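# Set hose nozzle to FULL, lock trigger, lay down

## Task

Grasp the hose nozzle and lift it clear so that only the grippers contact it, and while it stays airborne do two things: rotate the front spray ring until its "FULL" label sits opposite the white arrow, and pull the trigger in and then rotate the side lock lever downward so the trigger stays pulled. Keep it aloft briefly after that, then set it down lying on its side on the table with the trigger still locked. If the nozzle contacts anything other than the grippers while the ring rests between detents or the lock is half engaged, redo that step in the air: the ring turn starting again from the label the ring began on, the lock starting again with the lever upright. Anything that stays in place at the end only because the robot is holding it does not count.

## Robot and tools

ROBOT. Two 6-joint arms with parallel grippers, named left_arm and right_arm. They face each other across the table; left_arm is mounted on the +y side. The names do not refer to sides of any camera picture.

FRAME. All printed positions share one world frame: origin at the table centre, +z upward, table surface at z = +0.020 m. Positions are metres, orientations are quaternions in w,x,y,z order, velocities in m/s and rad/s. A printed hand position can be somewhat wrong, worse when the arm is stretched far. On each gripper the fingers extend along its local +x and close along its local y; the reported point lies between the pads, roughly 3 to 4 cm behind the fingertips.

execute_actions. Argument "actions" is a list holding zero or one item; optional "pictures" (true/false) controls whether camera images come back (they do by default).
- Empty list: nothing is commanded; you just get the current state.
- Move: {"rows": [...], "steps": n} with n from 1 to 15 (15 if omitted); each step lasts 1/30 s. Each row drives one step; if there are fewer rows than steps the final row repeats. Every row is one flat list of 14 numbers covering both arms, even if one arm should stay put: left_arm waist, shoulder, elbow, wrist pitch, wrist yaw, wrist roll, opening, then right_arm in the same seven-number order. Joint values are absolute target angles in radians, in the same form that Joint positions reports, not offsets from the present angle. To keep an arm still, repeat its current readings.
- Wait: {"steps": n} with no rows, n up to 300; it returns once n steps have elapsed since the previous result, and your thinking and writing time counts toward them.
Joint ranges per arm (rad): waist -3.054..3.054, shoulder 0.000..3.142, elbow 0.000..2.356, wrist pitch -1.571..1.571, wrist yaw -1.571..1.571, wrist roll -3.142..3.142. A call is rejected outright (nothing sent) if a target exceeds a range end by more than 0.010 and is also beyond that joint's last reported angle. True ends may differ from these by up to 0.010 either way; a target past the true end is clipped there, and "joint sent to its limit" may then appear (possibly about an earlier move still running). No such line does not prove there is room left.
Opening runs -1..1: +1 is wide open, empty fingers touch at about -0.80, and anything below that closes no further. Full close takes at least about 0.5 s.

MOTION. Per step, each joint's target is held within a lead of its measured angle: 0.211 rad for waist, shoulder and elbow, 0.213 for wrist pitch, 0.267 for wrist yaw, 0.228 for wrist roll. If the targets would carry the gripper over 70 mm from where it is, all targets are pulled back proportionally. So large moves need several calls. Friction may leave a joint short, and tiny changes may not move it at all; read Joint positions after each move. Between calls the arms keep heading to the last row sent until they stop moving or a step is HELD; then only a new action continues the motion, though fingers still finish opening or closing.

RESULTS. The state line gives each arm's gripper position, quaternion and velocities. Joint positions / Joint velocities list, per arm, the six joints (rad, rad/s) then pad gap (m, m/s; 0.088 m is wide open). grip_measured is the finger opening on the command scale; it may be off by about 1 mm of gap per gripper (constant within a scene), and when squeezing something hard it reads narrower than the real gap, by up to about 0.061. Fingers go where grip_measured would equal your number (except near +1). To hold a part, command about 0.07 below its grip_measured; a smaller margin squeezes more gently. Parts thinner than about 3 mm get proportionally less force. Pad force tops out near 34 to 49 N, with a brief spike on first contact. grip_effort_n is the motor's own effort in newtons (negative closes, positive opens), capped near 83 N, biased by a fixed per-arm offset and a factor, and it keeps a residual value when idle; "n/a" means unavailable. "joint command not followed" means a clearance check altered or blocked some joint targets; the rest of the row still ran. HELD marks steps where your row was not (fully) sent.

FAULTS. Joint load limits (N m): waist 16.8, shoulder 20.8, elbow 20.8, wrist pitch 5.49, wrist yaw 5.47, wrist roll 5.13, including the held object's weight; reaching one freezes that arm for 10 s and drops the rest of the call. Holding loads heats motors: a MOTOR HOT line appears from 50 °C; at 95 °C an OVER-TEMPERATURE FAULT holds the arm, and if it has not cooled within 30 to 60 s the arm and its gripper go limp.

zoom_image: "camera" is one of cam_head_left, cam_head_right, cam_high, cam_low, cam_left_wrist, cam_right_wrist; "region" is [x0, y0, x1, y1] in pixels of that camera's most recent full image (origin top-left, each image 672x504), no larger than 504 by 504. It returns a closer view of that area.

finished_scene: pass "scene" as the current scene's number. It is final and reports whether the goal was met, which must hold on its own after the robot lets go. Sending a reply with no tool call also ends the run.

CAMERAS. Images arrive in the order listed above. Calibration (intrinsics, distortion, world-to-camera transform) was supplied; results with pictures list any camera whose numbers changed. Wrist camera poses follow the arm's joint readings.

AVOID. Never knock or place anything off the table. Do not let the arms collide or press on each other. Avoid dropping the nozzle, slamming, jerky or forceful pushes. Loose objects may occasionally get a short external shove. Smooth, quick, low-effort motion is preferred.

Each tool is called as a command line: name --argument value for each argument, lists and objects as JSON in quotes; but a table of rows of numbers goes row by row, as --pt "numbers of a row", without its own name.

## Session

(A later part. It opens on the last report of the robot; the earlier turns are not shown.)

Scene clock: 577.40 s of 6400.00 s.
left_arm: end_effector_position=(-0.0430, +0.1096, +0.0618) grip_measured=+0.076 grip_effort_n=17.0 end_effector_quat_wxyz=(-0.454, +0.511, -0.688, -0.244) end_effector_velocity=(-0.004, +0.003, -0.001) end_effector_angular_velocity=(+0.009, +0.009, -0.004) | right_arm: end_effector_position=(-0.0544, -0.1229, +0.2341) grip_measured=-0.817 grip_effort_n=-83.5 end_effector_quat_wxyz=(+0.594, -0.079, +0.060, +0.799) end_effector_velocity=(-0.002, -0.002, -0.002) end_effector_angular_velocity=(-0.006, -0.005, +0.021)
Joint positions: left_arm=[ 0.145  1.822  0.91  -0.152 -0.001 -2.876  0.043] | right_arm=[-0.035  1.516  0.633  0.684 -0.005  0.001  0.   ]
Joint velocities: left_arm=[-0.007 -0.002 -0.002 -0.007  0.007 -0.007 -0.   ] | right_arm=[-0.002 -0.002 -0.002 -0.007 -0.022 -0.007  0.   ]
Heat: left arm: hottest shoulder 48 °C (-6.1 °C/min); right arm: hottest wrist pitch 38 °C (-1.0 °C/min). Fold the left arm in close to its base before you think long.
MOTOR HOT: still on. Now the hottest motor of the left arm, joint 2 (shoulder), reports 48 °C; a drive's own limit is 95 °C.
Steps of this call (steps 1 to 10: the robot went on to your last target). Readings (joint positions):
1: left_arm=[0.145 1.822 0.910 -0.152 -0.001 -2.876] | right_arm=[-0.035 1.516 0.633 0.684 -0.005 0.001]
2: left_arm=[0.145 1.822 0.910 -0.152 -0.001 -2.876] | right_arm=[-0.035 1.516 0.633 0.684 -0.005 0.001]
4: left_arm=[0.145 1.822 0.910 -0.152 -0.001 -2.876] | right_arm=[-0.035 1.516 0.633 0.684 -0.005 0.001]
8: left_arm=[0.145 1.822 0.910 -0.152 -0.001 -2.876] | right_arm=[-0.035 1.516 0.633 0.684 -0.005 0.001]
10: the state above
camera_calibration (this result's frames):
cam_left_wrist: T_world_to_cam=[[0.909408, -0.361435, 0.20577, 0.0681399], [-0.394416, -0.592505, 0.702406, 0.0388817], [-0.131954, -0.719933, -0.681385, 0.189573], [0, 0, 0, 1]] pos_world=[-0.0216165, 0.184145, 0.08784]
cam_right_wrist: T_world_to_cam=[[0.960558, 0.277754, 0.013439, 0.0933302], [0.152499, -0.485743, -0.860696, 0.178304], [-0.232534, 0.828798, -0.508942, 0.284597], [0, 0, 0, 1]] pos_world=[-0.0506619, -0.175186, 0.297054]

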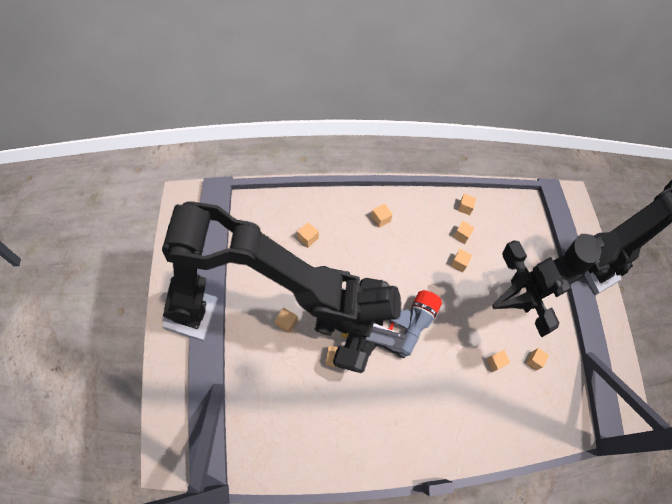

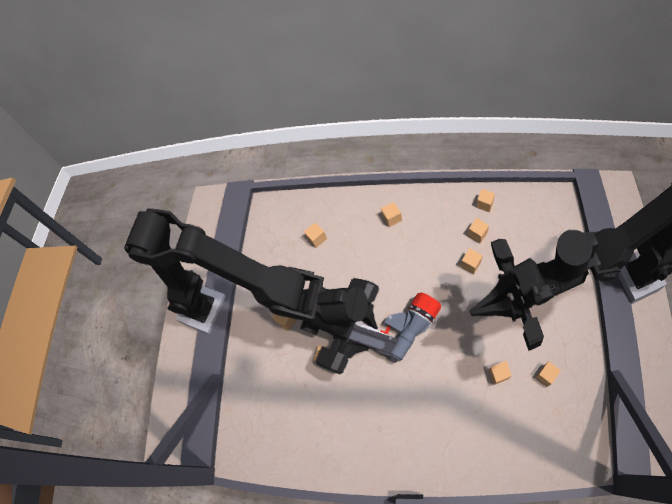

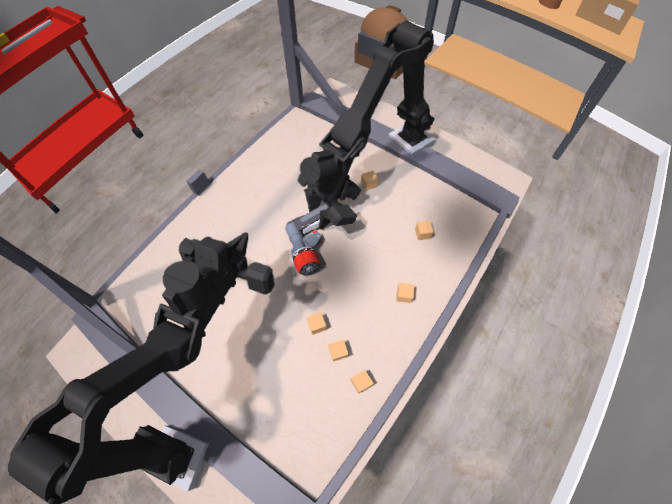

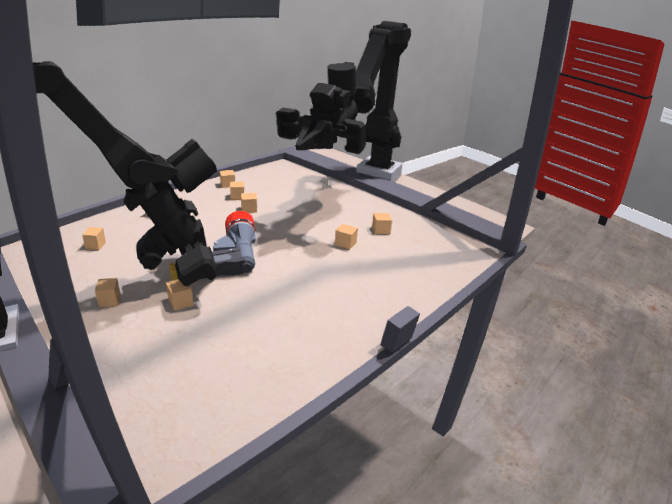

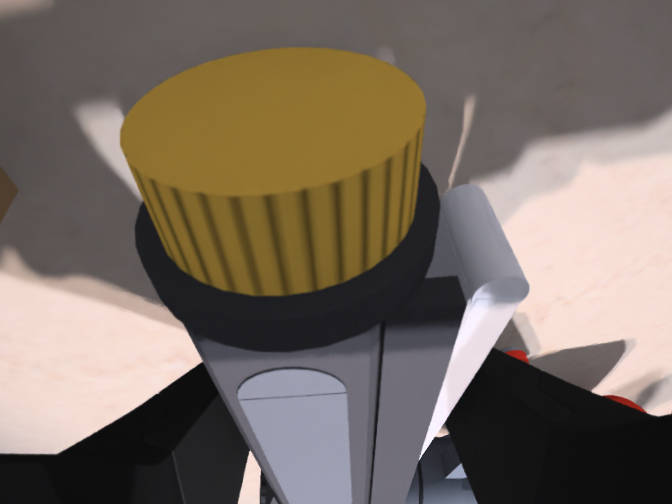

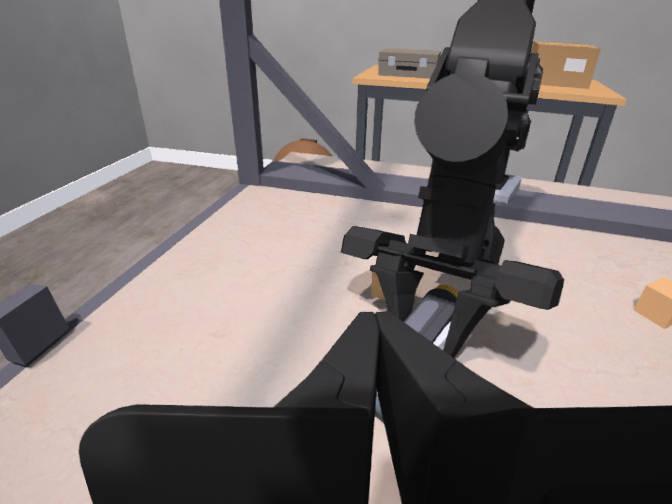

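execute_actions --actions '[{"rows": [[0.143,1.812,0.912,-0.152,0.0,-2.880,0.10,-0.033,1.51,0.62,0.68,0.0,-0.004,-0.85],[0.143,1.803,0.914,-0.154,0.0,-2.880,0.13,-0.033,1.51,0.62,0.68,0.0,-0.004,-0.85],[0.143,1.798,0.915,-0.157,0.0,-2.880,0.17,-0.033,1.51,0.62,0.68,0.0,-0.004,-0.85],[0.143,1.795,0.915,-0.160,0.0,-2.880,0.21,-0.033,1.51,0.62,0.68,0.0,-0.004,-0.85],[0.143,1.792,0.915,-0.163,0.0,-2.880,0.25,-0.033,1.51,0.62,0.68,0.0,-0.004,-0.85],[0.143,1.789,0.915,-0.166,0.0,-2.880,0.29,-0.033,1.51,0.62,0.68,0.0,-0.004,-0.85],[0.143,1.786,0.915,-0.169,0.0,-2.880,0.33,-0.033,1.51,0.62,0.68,0.0,-0.004,-0.85],[0.143,1.782,0.915,-0.173,0.0,-2.880,0.37,-0.033,1.51,0.62,0.68,0.0,-0.004,-0.85],[0.143,1.777,0.914,-0.178,0.0,-2.880,0.40,-0.033,1.51,0.62,0.68,0.0,-0.004,-0.85],[0.143,1.770,0.913,-0.185,0.0,-2.880,0.40,-0.033,1.51,0.62,0.68,0.0,-0.004,-0.85],[0.143,1.761,0.912,-0.194,0.0,-2.880,0.40,-0.033,1.51,0.62,0.68,0.0,-0.004,-0.85],[0.143,1.750,0.911,-0.205,0.0,-2.880,0.40,-0.033,1.51,0.62,0.68,0.0,-0.004,-0.85],[0.143,1.737,0.910,-0.218,0.0,-2.880,0.40,-0.033,1.51,0.62,0.68,0.0,-0.004,-0.85],[0.143,1.722,0.909,-0.232,0.0,-2.880,0.40,-0.033,1.51,0.62,0.68,0.0,-0.004,-0.85],[0.143,1.706,0.908,-0.248,0.0,-2.880,0.40,-0.033,1.51,0.62,0.68,0.0,-0.004,-0.85]], "steps": 15}]' --pictures false

execute_actions --actions '[{"rows": [[0.143,1.689,0.907,-0.264,0.0,-2.880,0.40,-0.033,1.51,0.62,0.68,0.0,-0.004,-0.85],[0.143,1.672,0.907,-0.281,0.0,-2.880,0.40,-0.033,1.51,0.62,0.68,0.0,-0.004,-0.85],[0.143,1.655,0.906,-0.298,0.0,-2.880,0.40,-0.033,1.51,0.62,0.68,0.0,-0.004,-0.85],[0.143,1.638,0.906,-0.314,0.0,-2.880,0.40,-0.033,1.51,0.62,0.68,0.0,-0.004,-0.85],[0.143,1.622,0.905,-0.330,0.0,-2.880,0.40,-0.033,1.51,0.62,0.68,0.0,-0.004,-0.85],[0.143,1.607,0.905,-0.345,0.0,-2.880,0.40,-0.033,1.51,0.62,0.68,0.0,-0.004,-0.85],[0.143,1.593,0.905,-0.358,0.0,-2.880,0.40,-0.033,1.51,0.62,0.68,0.0,-0.004,-0.85],[0.143,1.580,0.905,-0.370,0.0,-2.880,0.40,-0.033,1.51,0.62,0.68,0.0,-0.004,-0.85],[0.143,1.569,0.905,-0.381,0.0,-2.880,0.40,-0.033,1.51,0.62,0.68,0.0,-0.004,-0.85],[0.143,1.560,0.905,-0.389,0.0,-2.880,0.40,-0.033,1.51,0.62,0.68,0.0,-0.004,-0.85],[0.143,1.553,0.905,-0.395,0.0,-2.880,0.40,-0.033,1.51,0.62,0.68,0.0,-0.004,-0.85],[0.143,1.549,0.905,-0.399,0.0,-2.880,0.40,-0.033,1.51,0.62,0.68,0.0,-0.004,-0.85],[0.143,1.547,0.905,-0.400,0.0,-2.880,0.40,-0.033,1.51,0.62,0.68,0.0,-0.004,-0.85]], "steps": 15}]' --pictures false

execute_actions --actions '[{"steps": 15}]'

zoom_image --camera "cam_high" --region '[250, 170, 390, 290]'

zoom_image --camera "cam_head_right" --region '[330, 280, 460, 378]'

Scene clock: 598.37 s of 6400.00 s.
left_arm: end_effector_position=(-0.0420, +0.1165, +0.0798) grip_measured=+0.389 grip_effort_n=17.0 end_effector_quat_wxyz=(-0.454, +0.511, -0.688, -0.243) end_effector_velocity=(+0.010, +0.043, +0.098) end_effector_angular_velocity=(-0.009, -0.009, +0.005) | right_arm: end_effector_position=(-0.0544, -0.1229, +0.2341) grip_measured=-0.817 grip_effort_n=-83.5 end_effector_quat_wxyz=(+0.594, -0.079, +0.060, +0.799) end_effector_velocity=(+0.000, -0.001, -0.002) end_effector_angular_velocity=(-0.005, -0.008, +0.006)
Joint positions: left_arm=[ 0.145  1.753  0.91  -0.218 -0.001 -2.876  0.058] | right_arm=[-0.035  1.516  0.633  0.684 -0.005  0.001  0.   ]
Joint velocities: left_arm=[ 0.007 -0.383 -0.002 -0.374 -0.007  0.007  0.004] | right_arm=[-0.002 -0.002 -0.002 -0.007 -0.007 -0.007  0.   ]
Heat: left arm: hottest shoulder 47 °C (-7.1 °C/min); right arm: hottest wrist pitch 38 °C (-1.0 °C/min).
MOTOR HOT: cleared. Now the hottest motor of the left arm, joint 2 (shoulder), reports 47 °C.
Steps of this call (steps 1 to 15: the robot went on to your last target; steps 16 to 90: nothing new was sent; then 17.47 s passed at rest; steps 91 to 105: all 15 steps of this action). Readings (joint positions):
91: left_arm=[0.145 1.822 0.910 -0.152 -0.001 -2.876] | right_arm=[-0.035 1.516 0.633 0.684 -0.005 0.001]
92: left_arm=[0.145 1.821 0.910 -0.152 -0.001 -2.876] | right_arm=[-0.035 1.516 0.633 0.684 -0.005 0.001]
94: left_arm=[0.145 1.818 0.910 -0.154 -0.001 -2.876] | right_arm=[-0.035 1.516 0.633 0.684 -0.005 0.001]
98: left_arm=[0.145 1.805 0.910 -0.164 -0.001 -2.876] | right_arm=[-0.035 1.516 0.633 0.684 -0.005 0.001]
105: the state above

Scene clock: 598.87 s of 6400.00 s.
left_arm: end_effector_position=(-0.0388, +0.1397, +0.1283) grip_measured=+0.397 grip_effort_n=17.0 end_effector_quat_wxyz=(-0.448, +0.515, -0.691, -0.237) end_effector_velocity=(+0.002, +0.017, +0.014) end_effector_angular_velocity=(+0.024, +0.014, +0.018) | right_arm: end_effector_position=(-0.0544, -0.1229, +0.2341) grip_measured=-0.817 grip_effort_n=-83.5 end_effector_quat_wxyz=(+0.594, -0.079, +0.060, +0.799) end_effector_velocity=(-0.002, -0.002, -0.002) end_effector_angular_velocity=(-0.005, -0.008, +0.011)
Joint positions: left_arm=[ 0.145  1.561  0.91  -0.391 -0.001 -2.876  0.058] | right_arm=[-0.035  1.516  0.633  0.684 -0.005  0.001  0.   ]
Joint velocities: left_arm=[ 0.002 -0.076 -0.002 -0.095  0.007 -0.022  0.   ] | right_arm=[ 0.002 -0.002 -0.002 -0.007 -0.007 -0.007  0.   ]
Heat: left arm: hottest shoulder 47 °C (-7.0 °C/min); right arm: hottest wrist pitch 38 °C (-1.0 °C/min).
Steps of this call (steps 1 to 15: all 15 steps of this action). Readings (joint positions):
1: left_arm=[0.145 1.739 0.910 -0.232 -0.001 -2.876] | right_arm=[-0.035 1.516 0.633 0.684 -0.005 0.001]
2: left_arm=[0.145 1.724 0.910 -0.246 -0.001 -2.876] | right_arm=[-0.035 1.516 0.633 0.684 -0.005 0.001]
4: left_arm=[0.145 1.690 0.910 -0.277 -0.001 -2.876] | right_arm=[-0.035 1.516 0.633 0.684 -0.005 0.001]
8: left_arm=[0.145 1.624 0.910 -0.337 -0.001 -2.876] | right_arm=[-0.035 1.516 0.633 0.684 -0.005 0.001]
15: the state above

Scene clock: 599.37 s of 6400.00 s.
left_arm: end_effector_position=(-0.0386, +0.1409, +0.1282) grip_measured=+0.397 grip_effort_n=17.0 end_effector_quat_wxyz=(-0.449, +0.514, -0.691, -0.239) end_effector_velocity=(+0.002, -0.001, +0.001) end_effector_angular_velocity=(-0.008, -0.007, +0.028) | right_arm: end_effector_position=(-0.0544, -0.1229, +0.2341) grip_measured=-0.817 grip_effort_n=-83.5 end_effector_quat_wxyz=(+0.594, -0.079, +0.060, +0.799) end_effector_velocity=(+0.000, -0.002, -0.003) end_effector_angular_velocity=(-0.011, -0.024, +0.009)
Joint positions: left_arm=[ 0.145  1.559  0.91  -0.398 -0.001 -2.876  0.058] | right_arm=[-0.035  1.516  0.633  0.684 -0.005  0.001  0.   ]
Joint velocities: left_arm=[-0.002 -0.002 -0.002  0.007 -0.022 -0.022 -0.   ] | right_arm=[-0.002 -0.007 -0.002 -0.022 -0.007 -0.022  0.   ]
Heat: left arm: hottest shoulder 47 °C (-6.1 °C/min); right arm: hottest wrist pitch 38 °C (-1.0 °C/min).
Steps of this call (steps 1 to 15: the robot went on to your last target). Readings (joint positions):
1: left_arm=[0.145 1.560 0.910 -0.394 -0.001 -2.876] | right_arm=[-0.035 1.516 0.633 0.684 -0.005 0.001]
2: left_arm=[0.145 1.559 0.910 -0.395 -0.001 -2.876] | right_arm=[-0.035 1.516 0.633 0.684 -0.005 0.001]
4: left_arm=[0.145 1.559 0.910 -0.397 -0.001 -2.876] | right_arm=[-0.035 1.516 0.633 0.684 -0.005 0.001]
8: left_arm=[0.145 1.559 0.910 -0.397 -0.001 -2.876] | right_arm=[-0.035 1.516 0.633 0.684 -0.005 0.001]
15: the state above
All arms were judged still, so your last target was given up. Only a new action makes them travel on or press farther. Fingers that are still opening or closing keep moving.
camera_calibration (this result's frames):
cam_left_wrist: T_world_to_cam=[[0.909868, -0.35814, 0.209468, 0.0608718], [-0.392852, -0.581278, 0.712589, 0.0095827], [-0.133448, -0.730652, -0.669582, 0.257889], [0, 0, 0, 1]] pos_world=[-0.0172061, 0.215798, 0.153098]
cam_right_wrist: T_world_to_cam=[[0.960558, 0.277754, 0.013439, 0.0933302], [0.152499, -0.485743, -0.860696, 0.178304], [-0.232534, 0.828798, -0.508942, 0.284597], [0, 0, 0, 1]] pos_world=[-0.0506619, -0.175186, 0.297054]

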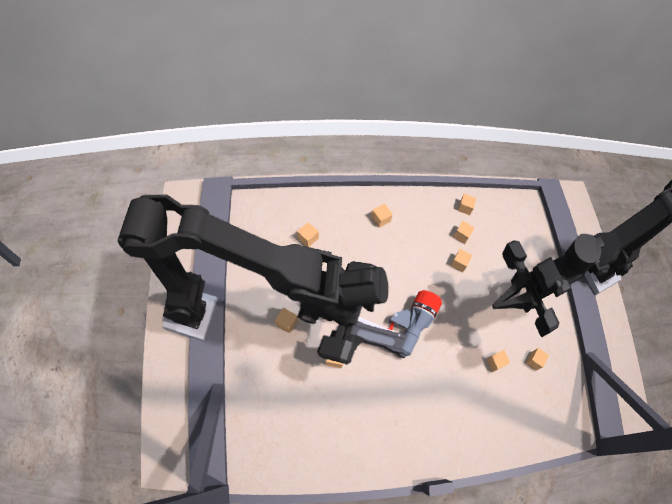

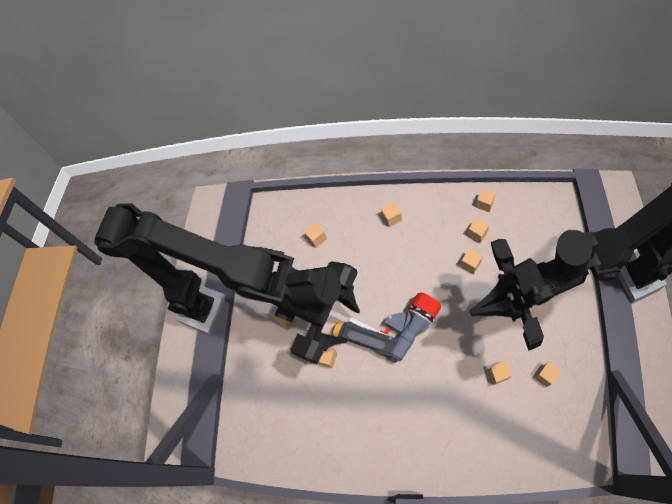

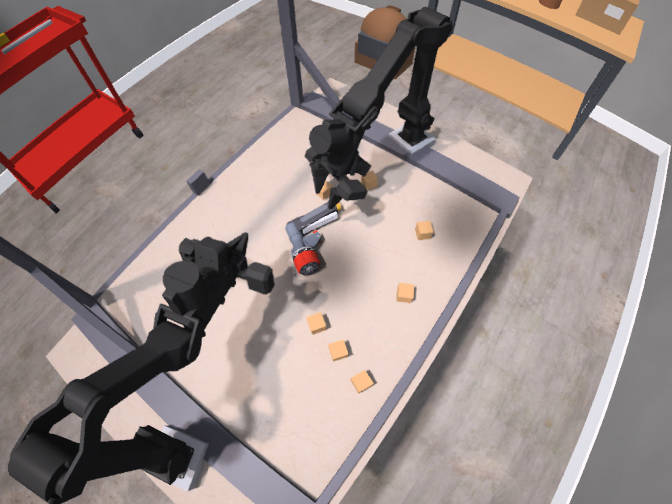

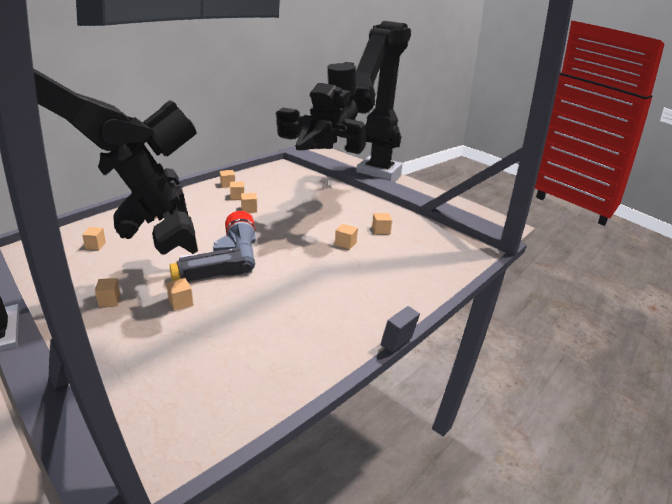

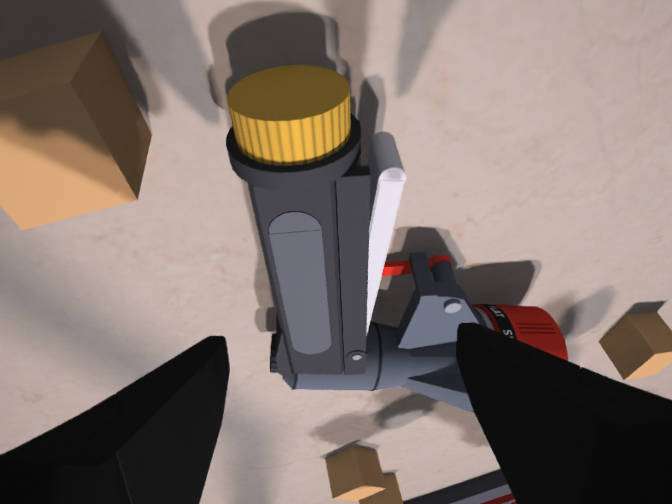

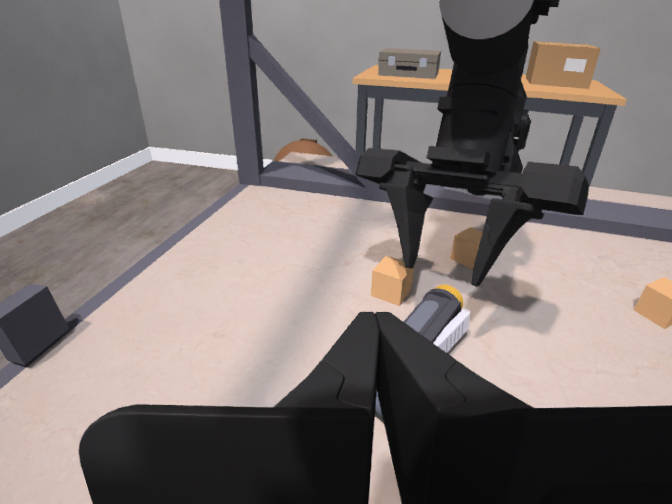

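Region (250, 170, 390, 290) of cam_high's 672x504 image, scaled by 3.600, with more detail than that image has; it fills the top 432 rows of this view, and the rest is white.

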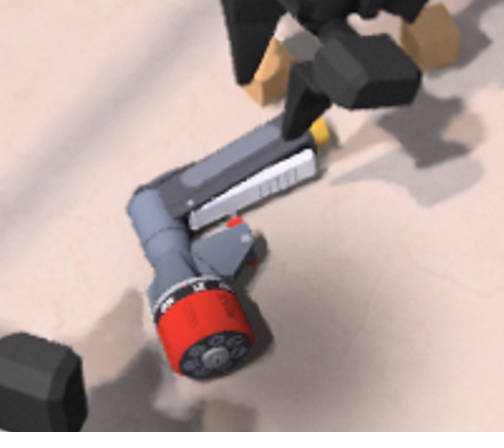

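Region (330, 280, 460, 378) of cam_head_right's 672x504 image, scaled by 3.877, with more detail than that image has; it fills the top 380 rows of this view, and the rest is white.

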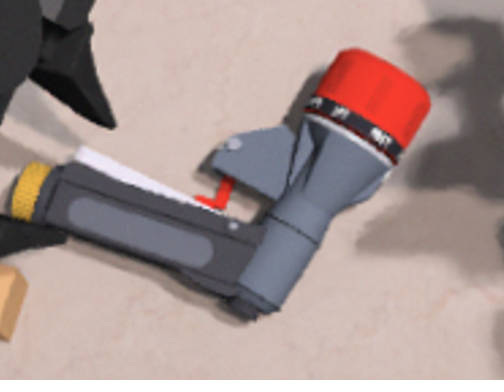

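finished_scene --scene 2

The scene is finished: the task was done.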